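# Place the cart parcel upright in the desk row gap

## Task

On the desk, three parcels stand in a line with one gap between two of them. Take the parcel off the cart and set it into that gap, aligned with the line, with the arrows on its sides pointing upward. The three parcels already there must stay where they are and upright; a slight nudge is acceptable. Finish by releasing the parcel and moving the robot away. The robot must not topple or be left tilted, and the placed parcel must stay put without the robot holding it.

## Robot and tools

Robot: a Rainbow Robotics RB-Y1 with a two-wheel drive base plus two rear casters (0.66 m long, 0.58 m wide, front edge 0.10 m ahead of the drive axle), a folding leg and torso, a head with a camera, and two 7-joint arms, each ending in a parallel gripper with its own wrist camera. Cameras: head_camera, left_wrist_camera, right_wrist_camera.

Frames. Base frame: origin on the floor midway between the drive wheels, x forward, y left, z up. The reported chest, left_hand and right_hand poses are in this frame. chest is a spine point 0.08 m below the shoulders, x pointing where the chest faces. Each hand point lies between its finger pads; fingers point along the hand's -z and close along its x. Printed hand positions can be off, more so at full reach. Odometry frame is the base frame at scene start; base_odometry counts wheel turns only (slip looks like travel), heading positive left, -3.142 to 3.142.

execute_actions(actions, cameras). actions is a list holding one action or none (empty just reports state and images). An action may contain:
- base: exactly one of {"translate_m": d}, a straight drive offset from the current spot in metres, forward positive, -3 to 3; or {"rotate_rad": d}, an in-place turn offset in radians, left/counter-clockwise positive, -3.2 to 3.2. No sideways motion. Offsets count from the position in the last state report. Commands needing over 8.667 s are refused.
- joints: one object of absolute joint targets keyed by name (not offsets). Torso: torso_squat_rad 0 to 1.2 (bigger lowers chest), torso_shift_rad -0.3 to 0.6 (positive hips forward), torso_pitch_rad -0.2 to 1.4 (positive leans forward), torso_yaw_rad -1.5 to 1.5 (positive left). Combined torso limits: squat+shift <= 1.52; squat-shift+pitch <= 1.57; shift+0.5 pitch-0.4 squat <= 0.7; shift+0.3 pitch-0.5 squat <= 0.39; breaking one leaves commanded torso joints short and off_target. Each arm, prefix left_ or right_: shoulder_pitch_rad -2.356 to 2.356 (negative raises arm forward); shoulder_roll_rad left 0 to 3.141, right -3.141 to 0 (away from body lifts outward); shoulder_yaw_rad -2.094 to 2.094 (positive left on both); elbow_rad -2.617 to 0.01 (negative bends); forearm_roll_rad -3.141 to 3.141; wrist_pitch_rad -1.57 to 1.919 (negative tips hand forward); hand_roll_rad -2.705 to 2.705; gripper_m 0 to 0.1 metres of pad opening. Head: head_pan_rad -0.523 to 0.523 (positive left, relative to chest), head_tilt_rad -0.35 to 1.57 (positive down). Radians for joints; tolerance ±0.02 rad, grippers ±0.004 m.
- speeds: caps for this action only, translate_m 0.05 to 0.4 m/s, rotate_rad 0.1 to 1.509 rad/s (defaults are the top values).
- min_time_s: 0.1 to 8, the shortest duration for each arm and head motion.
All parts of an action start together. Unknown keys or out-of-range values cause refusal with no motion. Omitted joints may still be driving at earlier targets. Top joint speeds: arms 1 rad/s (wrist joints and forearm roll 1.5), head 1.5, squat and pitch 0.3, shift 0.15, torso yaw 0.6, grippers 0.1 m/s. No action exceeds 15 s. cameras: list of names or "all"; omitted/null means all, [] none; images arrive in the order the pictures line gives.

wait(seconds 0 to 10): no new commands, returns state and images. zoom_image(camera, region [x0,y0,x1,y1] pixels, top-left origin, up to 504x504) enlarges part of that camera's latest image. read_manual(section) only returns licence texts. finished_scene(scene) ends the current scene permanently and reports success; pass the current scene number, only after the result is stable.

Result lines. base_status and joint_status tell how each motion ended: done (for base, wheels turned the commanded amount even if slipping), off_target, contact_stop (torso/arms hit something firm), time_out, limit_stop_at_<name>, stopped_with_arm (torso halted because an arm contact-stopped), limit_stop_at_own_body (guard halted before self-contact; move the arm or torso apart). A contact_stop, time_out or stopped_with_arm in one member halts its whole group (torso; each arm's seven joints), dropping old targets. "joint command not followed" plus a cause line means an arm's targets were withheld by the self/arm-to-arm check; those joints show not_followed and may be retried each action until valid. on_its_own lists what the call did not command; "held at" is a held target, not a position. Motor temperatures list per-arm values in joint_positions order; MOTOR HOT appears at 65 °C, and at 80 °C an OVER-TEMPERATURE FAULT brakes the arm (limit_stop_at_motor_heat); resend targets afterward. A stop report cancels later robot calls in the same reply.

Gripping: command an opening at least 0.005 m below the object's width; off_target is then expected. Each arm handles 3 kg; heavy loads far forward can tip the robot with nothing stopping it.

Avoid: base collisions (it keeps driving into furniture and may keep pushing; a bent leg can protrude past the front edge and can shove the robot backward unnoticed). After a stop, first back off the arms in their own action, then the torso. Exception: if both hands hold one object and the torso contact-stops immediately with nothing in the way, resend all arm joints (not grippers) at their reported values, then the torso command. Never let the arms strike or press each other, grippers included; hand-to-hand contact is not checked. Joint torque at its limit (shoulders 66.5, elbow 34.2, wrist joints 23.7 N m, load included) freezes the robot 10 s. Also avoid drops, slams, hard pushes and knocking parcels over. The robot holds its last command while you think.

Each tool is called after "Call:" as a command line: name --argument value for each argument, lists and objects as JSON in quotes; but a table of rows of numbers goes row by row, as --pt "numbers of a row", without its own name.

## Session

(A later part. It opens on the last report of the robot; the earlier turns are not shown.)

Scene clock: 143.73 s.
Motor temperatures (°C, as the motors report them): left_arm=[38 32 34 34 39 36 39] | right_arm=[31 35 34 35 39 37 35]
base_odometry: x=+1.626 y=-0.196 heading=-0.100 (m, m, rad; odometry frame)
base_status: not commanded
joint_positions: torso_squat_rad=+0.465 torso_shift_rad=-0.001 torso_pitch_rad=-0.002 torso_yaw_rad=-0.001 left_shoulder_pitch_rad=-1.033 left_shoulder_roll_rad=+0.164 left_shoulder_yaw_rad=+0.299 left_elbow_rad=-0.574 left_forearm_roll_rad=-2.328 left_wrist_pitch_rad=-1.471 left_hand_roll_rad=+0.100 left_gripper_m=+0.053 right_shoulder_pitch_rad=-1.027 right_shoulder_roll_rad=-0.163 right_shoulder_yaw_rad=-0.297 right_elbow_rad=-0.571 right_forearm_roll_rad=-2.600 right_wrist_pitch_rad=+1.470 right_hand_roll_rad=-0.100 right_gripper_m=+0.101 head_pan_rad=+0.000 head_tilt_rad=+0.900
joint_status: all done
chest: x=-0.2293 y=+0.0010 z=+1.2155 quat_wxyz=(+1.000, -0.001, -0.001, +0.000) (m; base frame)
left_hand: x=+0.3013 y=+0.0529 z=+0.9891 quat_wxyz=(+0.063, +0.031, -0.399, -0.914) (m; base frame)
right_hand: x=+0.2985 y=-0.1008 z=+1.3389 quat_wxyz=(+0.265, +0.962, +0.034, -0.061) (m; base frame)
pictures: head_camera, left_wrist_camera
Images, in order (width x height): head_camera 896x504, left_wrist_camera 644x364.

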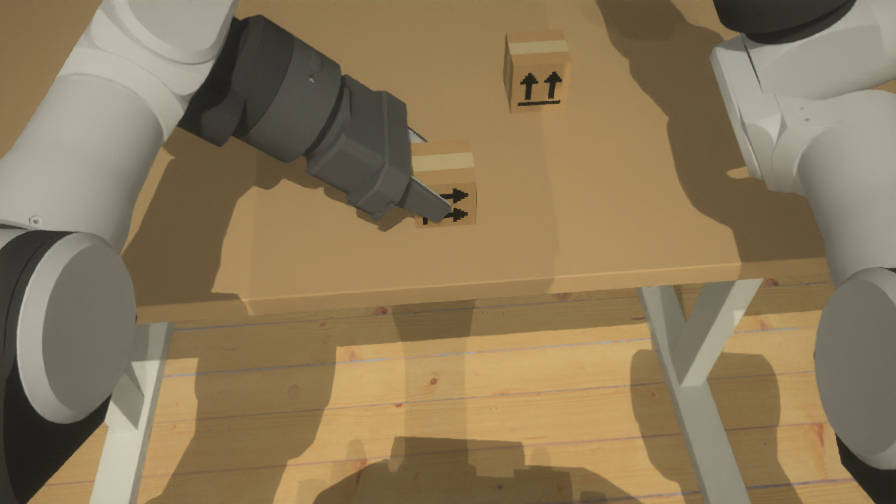

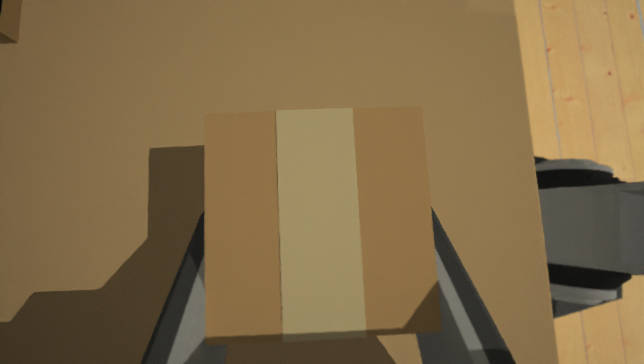

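Call:
execute_actions --actions '[{"joints":{"torso_squat_rad":0.42,"left_gripper_m":0.1}}]' --cameras '[]'

Call:
execute_actions --actions '[{"joints":{"torso_squat_rad":0.0,"left_elbow_rad":-1.6,"left_shoulder_roll_rad":0.5},"min_time_s":2}]' --cameras '[]'

Call:
execute_actions --actions '[{"base":{"rotate_rad":0.3},"joints":{"right_forearm_roll_rad":-0.78,"left_shoulder_pitch_rad":0,"left_elbow_rad":-2.3,"left_wrist_pitch_rad":0},"min_time_s":2.2}]' --cameras '["head_camera","right_wrist_camera"]'

Scene clock: 151.37 s.
Motor temperatures (°C, as the motors report them): left_arm=[38 32 34 34 40 36 39] | right_arm=[32 35 34 35 39 37 35]
base_odometry: x=+1.626 y=-0.196 heading=-0.100 (m, m, rad; odometry frame)
base_status: not commanded
joint_positions: torso_squat_rad=+0.420 torso_shift_rad=+0.000 torso_pitch_rad=+0.000 torso_yaw_rad=-0.001 left_shoulder_pitch_rad=-1.027 left_shoulder_roll_rad=+0.163 left_shoulder_yaw_rad=+0.297 left_elbow_rad=-0.571 left_forearm_roll_rad=-2.330 left_wrist_pitch_rad=-1.470 left_hand_roll_rad=+0.100 left_gripper_m=+0.100 right_shoulder_pitch_rad=-1.027 right_shoulder_roll_rad=-0.163 right_shoulder_yaw_rad=-0.297 right_elbow_rad=-0.571 right_forearm_roll_rad=-2.600 right_wrist_pitch_rad=+1.470 right_hand_roll_rad=-0.100 right_gripper_m=+0.101 head_pan_rad=+0.000 head_tilt_rad=+0.900
joint_status: all done
chest: x=-0.2279 y=+0.0010 z=+1.2291 quat_wxyz=(+1.000, -0.001, +0.000, +0.000) (m; base frame)
left_hand: x=+0.3002 y=+0.0539 z=+0.9968 quat_wxyz=(+0.066, +0.026, -0.397, -0.915) (m; base frame)
right_hand: x=+0.3003 y=-0.1008 z=+1.3510 quat_wxyz=(+0.265, +0.962, +0.035, -0.063) (m; base frame)
pictures: none
No camera images: the call's "cameras" was empty. Leave "cameras" out to get every camera's image.

Scene clock: 153.67 s.
Motor temperatures (°C, as the motors report them): left_arm=[38 32 34 34 40 36 39] | right_arm=[32 35 34 35 39 37 35]
base_odometry: x=+1.626 y=-0.196 heading=-0.100 (m, m, rad; odometry frame)
base_status: not commanded
joint_positions: torso_squat_rad=+0.000 torso_shift_rad=+0.000 torso_pitch_rad=+0.000 torso_yaw_rad=-0.001 left_shoulder_pitch_rad=-1.027 left_shoulder_roll_rad=+0.500 left_shoulder_yaw_rad=+0.297 left_elbow_rad=-1.600 left_forearm_roll_rad=-2.330 left_wrist_pitch_rad=-1.470 left_hand_roll_rad=+0.100 left_gripper_m=+0.100 right_shoulder_pitch_rad=-1.027 right_shoulder_roll_rad=-0.163 right_shoulder_yaw_rad=-0.297 right_elbow_rad=-0.571 right_forearm_roll_rad=-2.600 right_wrist_pitch_rad=+1.470 right_hand_roll_rad=-0.100 right_gripper_m=+0.101 head_pan_rad=+0.000 head_tilt_rad=+0.900
joint_status: all done
chest: x=-0.2279 y=+0.0010 z=+1.2899 quat_wxyz=(+1.000, -0.001, +0.000, +0.000) (m; base frame)
left_hand: x=+0.3486 y=+0.2025 z=+1.4279 quat_wxyz=(-0.089, +0.544, -0.234, -0.801) (m; base frame)
right_hand: x=+0.3003 y=-0.1007 z=+1.4119 quat_wxyz=(+0.265, +0.962, +0.035, -0.063) (m; base frame)
pictures: none
No camera images: the call's "cameras" was empty. Leave "cameras" out to get every camera's image.

Scene clock: 156.17 s.
Motor temperatures (°C, as the motors report them): left_arm=[38 32 34 34 39 36 39] | right_arm=[32 35 34 35 39 37 35]
base_odometry: x=+1.626 y=-0.196 heading=+0.199 (m, m, rad; odometry frame)
base_status: done
joint_positions: torso_squat_rad=+0.000 torso_shift_rad=+0.000 torso_pitch_rad=+0.000 torso_yaw_rad=-0.001 left_shoulder_pitch_rad=+0.000 left_shoulder_roll_rad=+0.500 left_shoulder_yaw_rad=+0.297 left_elbow_rad=-2.300 left_forearm_roll_rad=-2.330 left_wrist_pitch_rad=+0.000 left_hand_roll_rad=+0.100 left_gripper_m=+0.100 right_shoulder_pitch_rad=-1.027 right_shoulder_roll_rad=-0.163 right_shoulder_yaw_rad=-0.297 right_elbow_rad=-0.571 right_forearm_roll_rad=-0.780 right_wrist_pitch_rad=+1.470 right_hand_roll_rad=-0.100 right_gripper_m=+0.101 head_pan_rad=+0.000 head_tilt_rad=+0.900
joint_status: all done
chest: x=-0.2279 y=+0.0011 z=+1.2899 quat_wxyz=(+1.000, -0.001, +0.000, +0.000) (m; base frame)
left_hand: x=+0.1687 y=+0.3156 z=+1.4497 quat_wxyz=(+0.010, +0.900, -0.185, -0.394) (m; base frame)
right_hand: x=+0.2998 y=-0.0582 z=+1.0522 quat_wxyz=(+0.922, +0.381, -0.027, -0.066) (m; base frame)
pictures: head_camera, right_wrist_camera
Images, in order (width x height): head_camera 896x504, right_wrist_camera 644x364.

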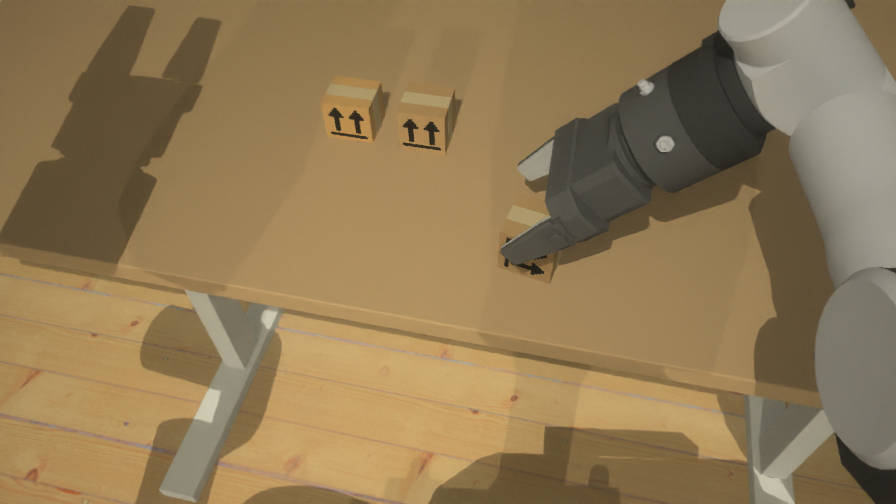

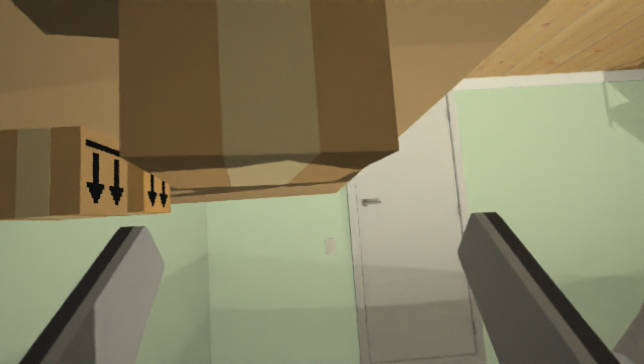

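Call:
execute_actions --actions '[{"base":{"translate_m":0.012},"joints":{"torso_yaw_rad":-0.02,"torso_squat_rad":0.35}}]' --cameras '["head_camera","right_wrist_camera"]'

Scene clock: 161.93 s.
Motor temperatures (°C, as the motors report them): left_arm=[37 32 34 34 39 36 39] | right_arm=[32 35 34 35 39 37 35]
base_odometry: x=+1.638 y=-0.194 heading=+0.199 (m, m, rad; odometry frame)
base_status: done
joint_positions: torso_squat_rad=+0.350 torso_shift_rad=+0.000 torso_pitch_rad=+0.000 torso_yaw_rad=-0.020 left_shoulder_pitch_rad=+0.000 left_shoulder_roll_rad=+0.500 left_shoulder_yaw_rad=+0.297 left_elbow_rad=-2.300 left_forearm_roll_rad=-2.330 left_wrist_pitch_rad=+0.000 left_hand_roll_rad=+0.100 left_gripper_m=+0.100 right_shoulder_pitch_rad=-1.027 right_shoulder_roll_rad=-0.163 right_shoulder_yaw_rad=-0.297 right_elbow_rad=-0.571 right_forearm_roll_rad=-0.780 right_wrist_pitch_rad=+1.470 right_hand_roll_rad=-0.100 right_gripper_m=+0.101 head_pan_rad=+0.000 head_tilt_rad=+0.900
joint_status: all done
chest: x=-0.2280 y=+0.0010 z=+1.2475 quat_wxyz=(+1.000, -0.001, +0.000, -0.010) (m; base frame)
left_hand: x=+0.1745 y=+0.3078 z=+1.4074 quat_wxyz=(+0.006, +0.899, -0.194, -0.394) (m; base frame)
right_hand: x=+0.2985 y=-0.0684 z=+1.0099 quat_wxyz=(+0.921, +0.381, -0.031, -0.075) (m; base frame)
pictures: head_camera, right_wrist_camera
Images, in order (width x height): head_camera 896x504, right_wrist_camera 644x364.

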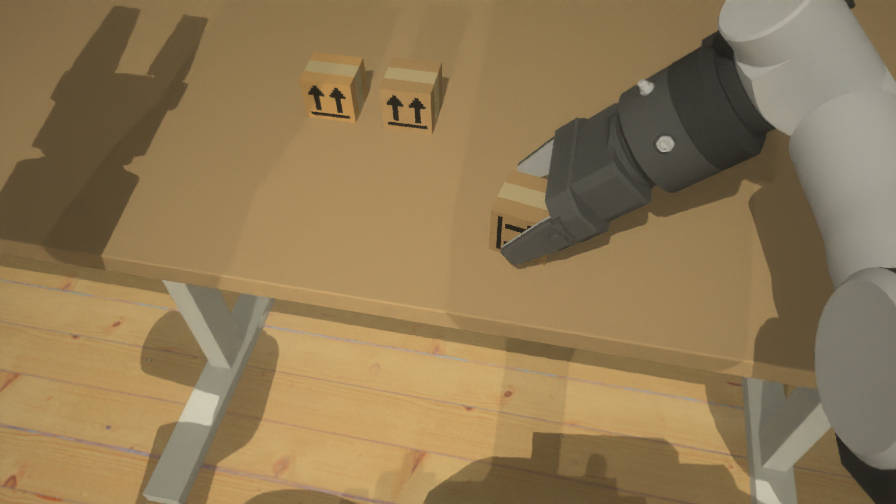

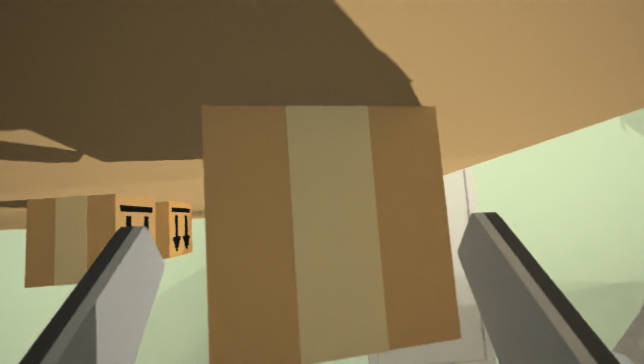

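Call:
execute_actions --actions '[{"joints":{"right_gripper_m":0.04}}]' --cameras '[]'

Call:
execute_actions --actions '[{"joints":{"torso_squat_rad":0.0,"right_elbow_rad":-1.0},"min_time_s":1.8}]' --cameras '[]'

Call:
execute_actions --actions '[{"joints":{"right_forearm_roll_rad":2.29,"right_wrist_pitch_rad":-1.47},"min_time_s":2.5}]' --cameras '[]'

Call:
execute_actions --actions '[{"base":{"translate_m":0.14},"joints":{"right_elbow_rad":-0.571,"torso_yaw_rad":0},"min_time_s":1.5}]' --cameras '["head_camera","right_wrist_camera"]'

Scene clock: 170.90 s.
Motor temperatures (°C, as the motors report them): left_arm=[37 32 34 34 39 36 39] | right_arm=[32 35 34 35 39 37 35]
base_odometry: x=+1.638 y=-0.194 heading=+0.199 (m, m, rad; odometry frame)
base_status: not commanded
joint_positions: torso_squat_rad=+0.350 torso_shift_rad=+0.000 torso_pitch_rad=+0.000 torso_yaw_rad=-0.020 left_shoulder_pitch_rad=+0.000 left_shoulder_roll_rad=+0.500 left_shoulder_yaw_rad=+0.297 left_elbow_rad=-2.300 left_forearm_roll_rad=-2.330 left_wrist_pitch_rad=+0.000 left_hand_roll_rad=+0.100 left_gripper_m=+0.100 right_shoulder_pitch_rad=-1.027 right_shoulder_roll_rad=-0.163 right_shoulder_yaw_rad=-0.297 right_elbow_rad=-0.571 right_forearm_roll_rad=-0.780 right_wrist_pitch_rad=+1.470 right_hand_roll_rad=-0.100 right_gripper_m=+0.059 head_pan_rad=+0.000 head_tilt_rad=+0.900
joint_status: right_gripper_m off_target (ended at +0.059, target +0.040)
chest: x=-0.2280 y=+0.0010 z=+1.2475 quat_wxyz=(+1.000, -0.001, +0.000, -0.010) (m; base frame)
left_hand: x=+0.1745 y=+0.3078 z=+1.4074 quat_wxyz=(+0.006, +0.899, -0.194, -0.394) (m; base frame)
right_hand: x=+0.2985 y=-0.0684 z=+1.0099 quat_wxyz=(+0.921, +0.381, -0.031, -0.075) (m; base frame)
pictures: none
No camera images: the call's "cameras" was empty. Leave "cameras" out to get every camera's image.

Scene clock: 173.00 s.
Motor temperatures (°C, as the motors report them): left_arm=[37 32 34 34 39 36 39] | right_arm=[32 35 34 35 39 37 35]
base_odometry: x=+1.638 y=-0.194 heading=+0.199 (m, m, rad; odometry frame)
base_status: not commanded
joint_positions: torso_squat_rad=+0.000 torso_shift_rad=+0.000 torso_pitch_rad=+0.000 torso_yaw_rad=-0.020 left_shoulder_pitch_rad=+0.000 left_shoulder_roll_rad=+0.500 left_shoulder_yaw_rad=+0.297 left_elbow_rad=-2.300 left_forearm_roll_rad=-2.330 left_wrist_pitch_rad=+0.000 left_hand_roll_rad=+0.100 left_gripper_m=+0.100 right_shoulder_pitch_rad=-1.027 right_shoulder_roll_rad=-0.163 right_shoulder_yaw_rad=-0.297 right_elbow_rad=-1.000 right_forearm_roll_rad=-0.780 right_wrist_pitch_rad=+1.470 right_hand_roll_rad=-0.100 right_gripper_m=+0.059 head_pan_rad=+0.000 head_tilt_rad=+0.900
joint_status: all done
chest: x=-0.2278 y=+0.0011 z=+1.2899 quat_wxyz=(+1.000, -0.001, +0.000, -0.010) (m; base frame)
left_hand: x=+0.1748 y=+0.3079 z=+1.4496 quat_wxyz=(+0.007, +0.898, -0.194, -0.394) (m; base frame)
right_hand: x=+0.3542 y=-0.0693 z=+1.1857 quat_wxyz=(+0.895, +0.384, -0.226, +0.008) (m; base frame)
pictures: none
No camera images: the call's "cameras" was empty. Leave "cameras" out to get every camera's image.

Scene clock: 175.80 s.
Motor temperatures (°C, as the motors report them): left_arm=[37 32 34 34 39 36 39] | right_arm=[32 35 34 35 39 37 35]
base_odometry: x=+1.638 y=-0.194 heading=+0.199 (m, m, rad; odometry frame)
base_status: not commanded
joint_positions: torso_squat_rad=+0.000 torso_shift_rad=+0.000 torso_pitch_rad=+0.000 torso_yaw_rad=-0.020 left_shoulder_pitch_rad=+0.000 left_shoulder_roll_rad=+0.500 left_shoulder_yaw_rad=+0.297 left_elbow_rad=-2.300 left_forearm_roll_rad=-2.330 left_wrist_pitch_rad=+0.000 left_hand_roll_rad=+0.100 left_gripper_m=+0.100 right_shoulder_pitch_rad=-1.026 right_shoulder_roll_rad=-0.163 right_shoulder_yaw_rad=-0.297 right_elbow_rad=-1.000 right_forearm_roll_rad=+2.290 right_wrist_pitch_rad=-1.470 right_hand_roll_rad=-0.100 right_gripper_m=+0.059 head_pan_rad=+0.000 head_tilt_rad=+0.900
joint_status: all done
chest: x=-0.2279 y=+0.0011 z=+1.2899 quat_wxyz=(+1.000, -0.001, +0.000, -0.010) (m; base frame)
left_hand: x=+0.1748 y=+0.3078 z=+1.4496 quat_wxyz=(+0.007, +0.898, -0.194, -0.394) (m; base frame)
right_hand: x=+0.3495 y=-0.0579 z=+1.1965 quat_wxyz=(-0.015, -0.221, -0.416, +0.882) (m; base frame)
pictures: none
No camera images: the call's "cameras" was empty. Leave "cameras" out to get every camera's image.

Scene clock: 177.67 s.
Motor temperatures (°C, as the motors report them): left_arm=[37 32 34 34 39 36 39] | right_arm=[32 35 34 35 39 37 35]
base_odometry: x=+1.775 y=-0.166 heading=+0.200 (m, m, rad; odometry frame)
base_status: done
joint_positions: torso_squat_rad=+0.000 torso_shift_rad=+0.000 torso_pitch_rad=+0.000 torso_yaw_rad=+0.000 left_shoulder_pitch_rad=+0.000 left_shoulder_roll_rad=+0.500 left_shoulder_yaw_rad=+0.297 left_elbow_rad=-2.300 left_forearm_roll_rad=-2.330 left_wrist_pitch_rad=+0.000 left_hand_roll_rad=+0.100 left_gripper_m=+0.100 right_shoulder_pitch_rad=-1.027 right_shoulder_roll_rad=-0.163 right_shoulder_yaw_rad=-0.297 right_elbow_rad=-0.571 right_forearm_roll_rad=+2.290 right_wrist_pitch_rad=-1.470 right_hand_roll_rad=-0.100 right_gripper_m=+0.059 head_pan_rad=+0.000 head_tilt_rad=+0.900
joint_status: all done
chest: x=-0.2279 y=+0.0010 z=+1.2899 quat_wxyz=(+1.000, -0.001, +0.000, +0.000) (m; base frame)
left_hand: x=+0.1685 y=+0.3158 z=+1.4496 quat_wxyz=(+0.010, +0.900, -0.185, -0.394) (m; base frame)
right_hand: x=+0.2999 y=-0.0467 z=+1.0641 quat_wxyz=(+0.066, -0.025, -0.414, +0.908) (m; base frame)
pictures: head_camera, right_wrist_camera
Images, in order (width x height): head_camera 896x504, right_wrist_camera 644x364.

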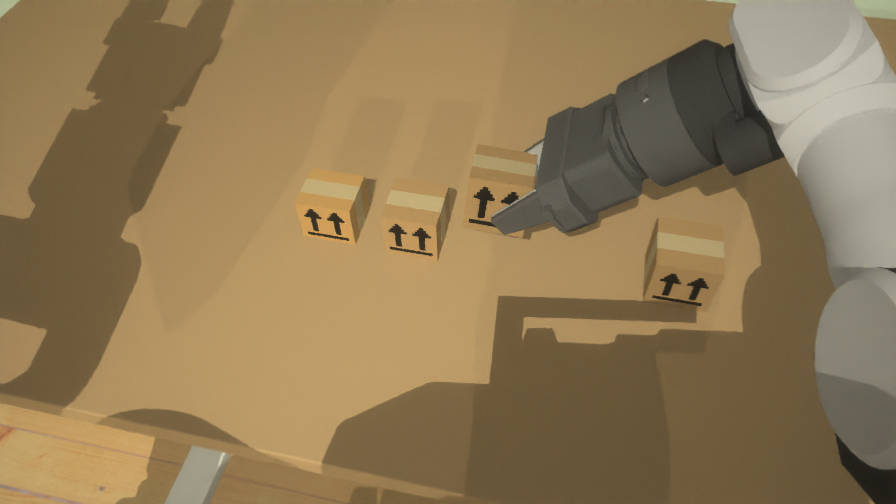

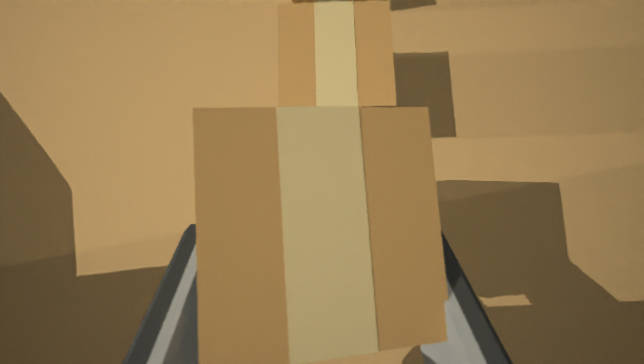

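Call:
execute_actions --actions '[{"joints":{"torso_yaw_rad":-0.06,"torso_squat_rad":0.37}}]' --cameras '["head_camera","right_wrist_camera"]'

Scene clock: 184.03 s.
Motor temperatures (°C, as the motors report them): left_arm=[37 32 34 34 39 36 39] | right_arm=[32 35 34 35 39 37 35]
base_odometry: x=+1.775 y=-0.166 heading=+0.200 (m, m, rad; odometry frame)
base_status: not commanded
joint_positions: torso_squat_rad=+0.370 torso_shift_rad=+0.000 torso_pitch_rad=+0.000 torso_yaw_rad=-0.060 left_shoulder_pitch_rad=+0.000 left_shoulder_roll_rad=+0.500 left_shoulder_yaw_rad=+0.297 left_elbow_rad=-2.300 left_forearm_roll_rad=-2.330 left_wrist_pitch_rad=+0.000 left_hand_roll_rad=+0.100 left_gripper_m=+0.100 right_shoulder_pitch_rad=-1.027 right_shoulder_roll_rad=-0.163 right_shoulder_yaw_rad=-0.297 right_elbow_rad=-0.571 right_forearm_roll_rad=+2.290 right_wrist_pitch_rad=-1.470 right_hand_roll_rad=-0.100 right_gripper_m=+0.059 head_pan_rad=+0.000 head_tilt_rad=+0.900
joint_status: all done
chest: x=-0.2280 y=+0.0010 z=+1.2426 quat_wxyz=(+1.000, -0.001, +0.000, -0.030) (m; base frame)
left_hand: x=+0.1865 y=+0.2914 z=+1.4024 quat_wxyz=(-0.001, +0.894, -0.212, -0.394) (m; base frame)
right_hand: x=+0.2960 y=-0.0782 z=+1.0169 quat_wxyz=(+0.094, -0.037, -0.413, +0.905) (m; base frame)
pictures: head_camera, right_wrist_camera
Images, in order (width x height): head_camera 896x504, right_wrist_camera 644x364.

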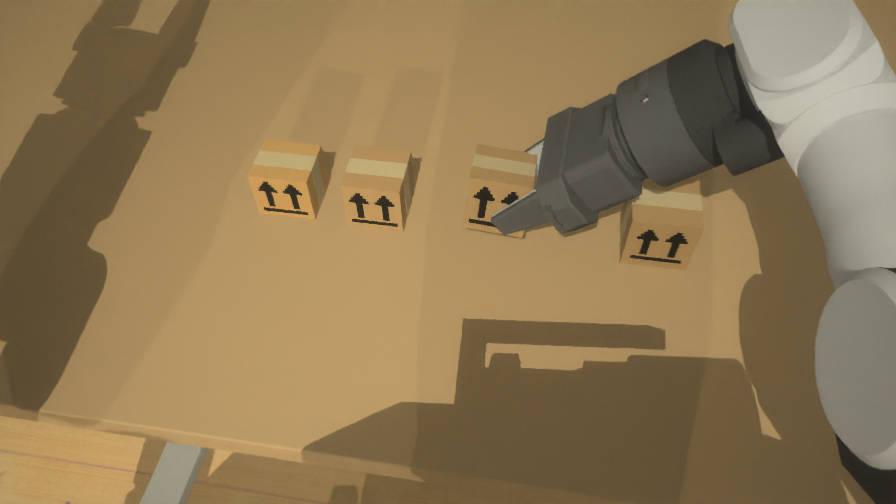

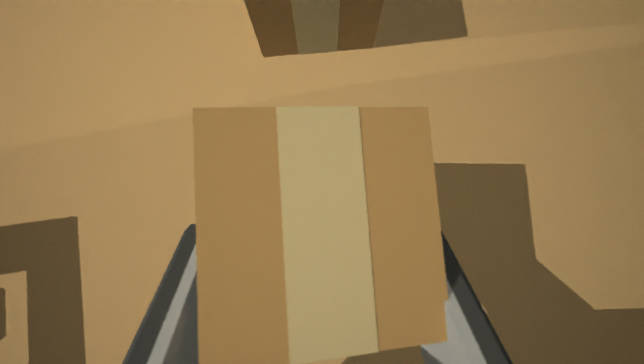

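Call:
execute_actions --actions '[{"joints":{"torso_squat_rad":0.42}}]' --cameras '["head_camera"]'

Scene clock: 188.67 s.
Motor temperatures (°C, as the motors report them): left_arm=[37 32 34 34 39 36 39] | right_arm=[32 35 34 35 39 37 35]
base_odometry: x=+1.775 y=-0.166 heading=+0.200 (m, m, rad; odometry frame)
base_status: not commanded
joint_positions: torso_squat_rad=+0.420 torso_shift_rad=+0.000 torso_pitch_rad=+0.000 torso_yaw_rad=-0.060 left_shoulder_pitch_rad=+0.000 left_shoulder_roll_rad=+0.500 left_shoulder_yaw_rad=+0.297 left_elbow_rad=-2.300 left_forearm_roll_rad=-2.330 left_wrist_pitch_rad=+0.000 left_hand_roll_rad=+0.100 left_gripper_m=+0.100 right_shoulder_pitch_rad=-1.027 right_shoulder_roll_rad=-0.163 right_shoulder_yaw_rad=-0.297 right_elbow_rad=-0.571 right_forearm_roll_rad=+2.290 right_wrist_pitch_rad=-1.470 right_hand_roll_rad=-0.100 right_gripper_m=+0.059 head_pan_rad=+0.000 head_tilt_rad=+0.900
joint_status: all done
chest: x=-0.2280 y=+0.0010 z=+1.2291 quat_wxyz=(+1.000, -0.001, +0.000, -0.030) (m; base frame)
left_hand: x=+0.1865 y=+0.2914 z=+1.3890 quat_wxyz=(-0.001, +0.894, -0.212, -0.394) (m; base frame)
right_hand: x=+0.2960 y=-0.0782 z=+1.0034 quat_wxyz=(+0.094, -0.037, -0.413, +0.905) (m; base frame)
pictures: head_camera
Images, in order (width x height): head_camera 896x504.

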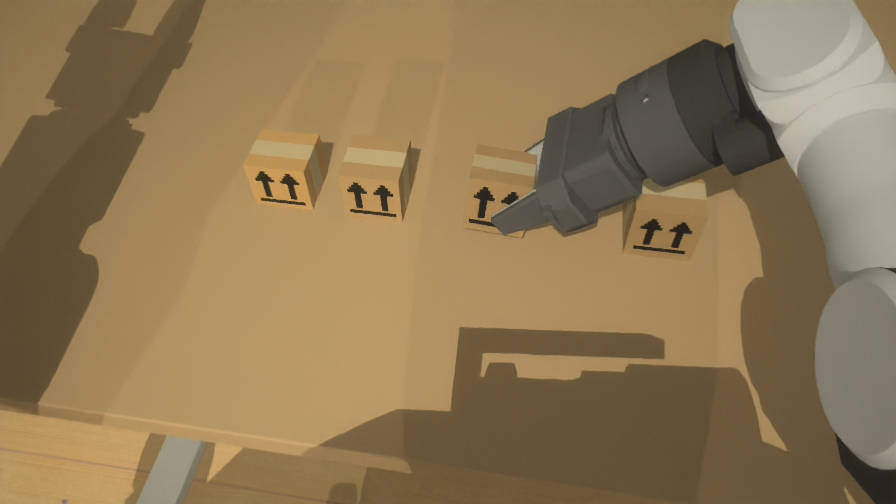

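Call:
execute_actions --actions '[{"joints":{"torso_squat_rad":0.44}}]' --cameras '[]'

Call:
execute_actions --actions '[{"joints":{"right_gripper_m":0.1}}]' --cameras '[]'

Call:
execute_actions --actions '[{"joints":{"torso_squat_rad":0.0}}]' --cameras '[]'

Call:
execute_actions --actions '[{"base":{"translate_m":-0.5},"joints":{"head_tilt_rad":0.5,"right_forearm_roll_rad":2.0}}]' --cameras '["head_camera"]'

Scene clock: 197.30 s.
Motor temperatures (°C, as the motors report them): left_arm=[37 32 34 34 39 36 39] | right_arm=[32 35 34 35 39 37 35]
base_odometry: x=+1.775 y=-0.166 heading=+0.200 (m, m, rad; odometry frame)
base_status: not commanded
joint_positions: torso_squat_rad=+0.440 torso_shift_rad=+0.000 torso_pitch_rad=+0.000 torso_yaw_rad=-0.060 left_shoulder_pitch_rad=+0.000 left_shoulder_roll_rad=+0.500 left_shoulder_yaw_rad=+0.297 left_elbow_rad=-2.300 left_forearm_roll_rad=-2.330 left_wrist_pitch_rad=+0.000 left_hand_roll_rad=+0.100 left_gripper_m=+0.100 right_shoulder_pitch_rad=-1.028 right_shoulder_roll_rad=-0.163 right_shoulder_yaw_rad=-0.297 right_elbow_rad=-0.571 right_forearm_roll_rad=+2.290 right_wrist_pitch_rad=-1.470 right_hand_roll_rad=-0.100 right_gripper_m=+0.059 head_pan_rad=+0.000 head_tilt_rad=+0.900
joint_status: all done
chest: x=-0.2282 y=+0.0010 z=+1.2233 quat_wxyz=(+1.000, -0.001, +0.000, -0.030) (m; base frame)
left_hand: x=+0.1863 y=+0.2914 z=+1.3832 quat_wxyz=(-0.001, +0.895, -0.212, -0.394) (m; base frame)
right_hand: x=+0.2962 y=-0.0780 z=+0.9984 quat_wxyz=(+0.093, -0.038, -0.413, +0.905) (m; base frame)
pictures: none
No camera images: the call's "cameras" was empty. Leave "cameras" out to get every camera's image.

Scene clock: 198.40 s.
Motor temperatures (°C, as the motors report them): left_arm=[37 32 34 34 39 36 39] | right_arm=[32 35 34 35 39 37 35]
base_odometry: x=+1.775 y=-0.166 heading=+0.200 (m, m, rad; odometry frame)
base_status: not commanded
joint_positions: torso_squat_rad=+0.440 torso_shift_rad=+0.000 torso_pitch_rad=+0.000 torso_yaw_rad=-0.060 left_shoulder_pitch_rad=+0.000 left_shoulder_roll_rad=+0.500 left_shoulder_yaw_rad=+0.297 left_elbow_rad=-2.300 left_forearm_roll_rad=-2.330 left_wrist_pitch_rad=+0.000 left_hand_roll_rad=+0.100 left_gripper_m=+0.100 right_shoulder_pitch_rad=-1.027 right_shoulder_roll_rad=-0.163 right_shoulder_yaw_rad=-0.297 right_elbow_rad=-0.571 right_forearm_roll_rad=+2.290 right_wrist_pitch_rad=-1.470 right_hand_roll_rad=-0.100 right_gripper_m=+0.100 head_pan_rad=+0.000 head_tilt_rad=+0.900
joint_status: all done
chest: x=-0.2281 y=+0.0010 z=+1.2233 quat_wxyz=(+1.000, -0.001, +0.000, -0.030) (m; base frame)
left_hand: x=+0.1864 y=+0.2914 z=+1.3832 quat_wxyz=(-0.001, +0.894, -0.212, -0.394) (m; base frame)
right_hand: x=+0.2961 y=-0.0782 z=+0.9979 quat_wxyz=(+0.093, -0.037, -0.413, +0.905) (m; base frame)
pictures: none
No camera images: the call's "cameras" was empty. Leave "cameras" out to get every camera's image.

Scene clock: 200.70 s.
Motor temperatures (°C, as the motors report them): left_arm=[37 32 34 34 39 36 39] | right_arm=[32 35 34 35 39 37 35]
base_odometry: x=+1.775 y=-0.166 heading=+0.200 (m, m, rad; odometry frame)
base_status: not commanded
joint_positions: torso_squat_rad=+0.000 torso_shift_rad=+0.000 torso_pitch_rad=+0.000 torso_yaw_rad=-0.060 left_shoulder_pitch_rad=+0.000 left_shoulder_roll_rad=+0.500 left_shoulder_yaw_rad=+0.297 left_elbow_rad=-2.300 left_forearm_roll_rad=-2.330 left_wrist_pitch_rad=+0.000 left_hand_roll_rad=+0.100 left_gripper_m=+0.100 right_shoulder_pitch_rad=-1.027 right_shoulder_roll_rad=-0.163 right_shoulder_yaw_rad=-0.297 right_elbow_rad=-0.571 right_forearm_roll_rad=+2.290 right_wrist_pitch_rad=-1.470 right_hand_roll_rad=-0.100 right_gripper_m=+0.100 head_pan_rad=+0.000 head_tilt_rad=+0.900
joint_status: all done
chest: x=-0.2279 y=+0.0010 z=+1.2899 quat_wxyz=(+1.000, -0.001, +0.000, -0.030) (m; base frame)
left_hand: x=+0.1867 y=+0.2915 z=+1.4496 quat_wxyz=(-0.001, +0.894, -0.212, -0.394) (m; base frame)
right_hand: x=+0.2962 y=-0.0781 z=+1.0642 quat_wxyz=(+0.094, -0.037, -0.413, +0.905) (m; base frame)
pictures: none
No camera images: the call's "cameras" was empty. Leave "cameras" out to get every camera's image.

Scene clock: 203.53 s.
Motor temperatures (°C, as the motors report them): left_arm=[37 32 34 34 39 36 39] | right_arm=[32 35 34 35 39 37 35]
base_odometry: x=+1.285 y=-0.265 heading=+0.201 (m, m, rad; odometry frame)
base_status: done
joint_positions: torso_squat_rad=+0.000 torso_shift_rad=+0.000 torso_pitch_rad=+0.000 torso_yaw_rad=-0.060 left_shoulder_pitch_rad=+0.000 left_shoulder_roll_rad=+0.500 left_shoulder_yaw_rad=+0.297 left_elbow_rad=-2.300 left_forearm_roll_rad=-2.330 left_wrist_pitch_rad=+0.000 left_hand_roll_rad=+0.100 left_gripper_m=+0.100 right_shoulder_pitch_rad=-1.027 right_shoulder_roll_rad=-0.163 right_shoulder_yaw_rad=-0.297 right_elbow_rad=-0.571 right_forearm_roll_rad=+2.000 right_wrist_pitch_rad=-1.470 right_hand_roll_rad=-0.100 right_gripper_m=+0.100 head_pan_rad=+0.000 head_tilt_rad=+0.500
joint_status: all done
chest: x=-0.2280 y=+0.0010 z=+1.2899 quat_wxyz=(+1.000, -0.001, +0.000, -0.030) (m; base frame)
left_hand: x=+0.1865 y=+0.2915 z=+1.4498 quat_wxyz=(-0.001, +0.894, -0.212, -0.394) (m; base frame)
right_hand: x=+0.2982 y=-0.0422 z=+1.1199 quat_wxyz=(+0.095, -0.031, -0.540, +0.836) (m; base frame)
pictures: head_camera
Images, in order (width x height): head_camera 896x504.

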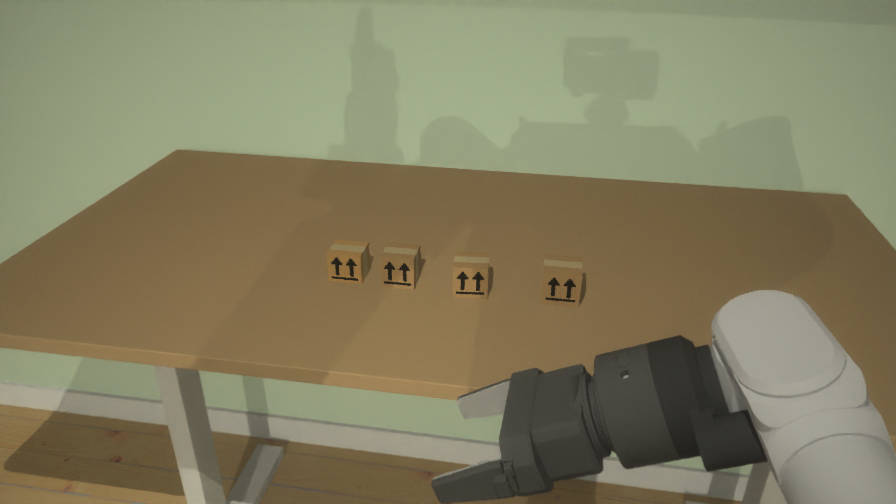

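Call:
finished_scene --scene 2

The scene is finished: the task was done.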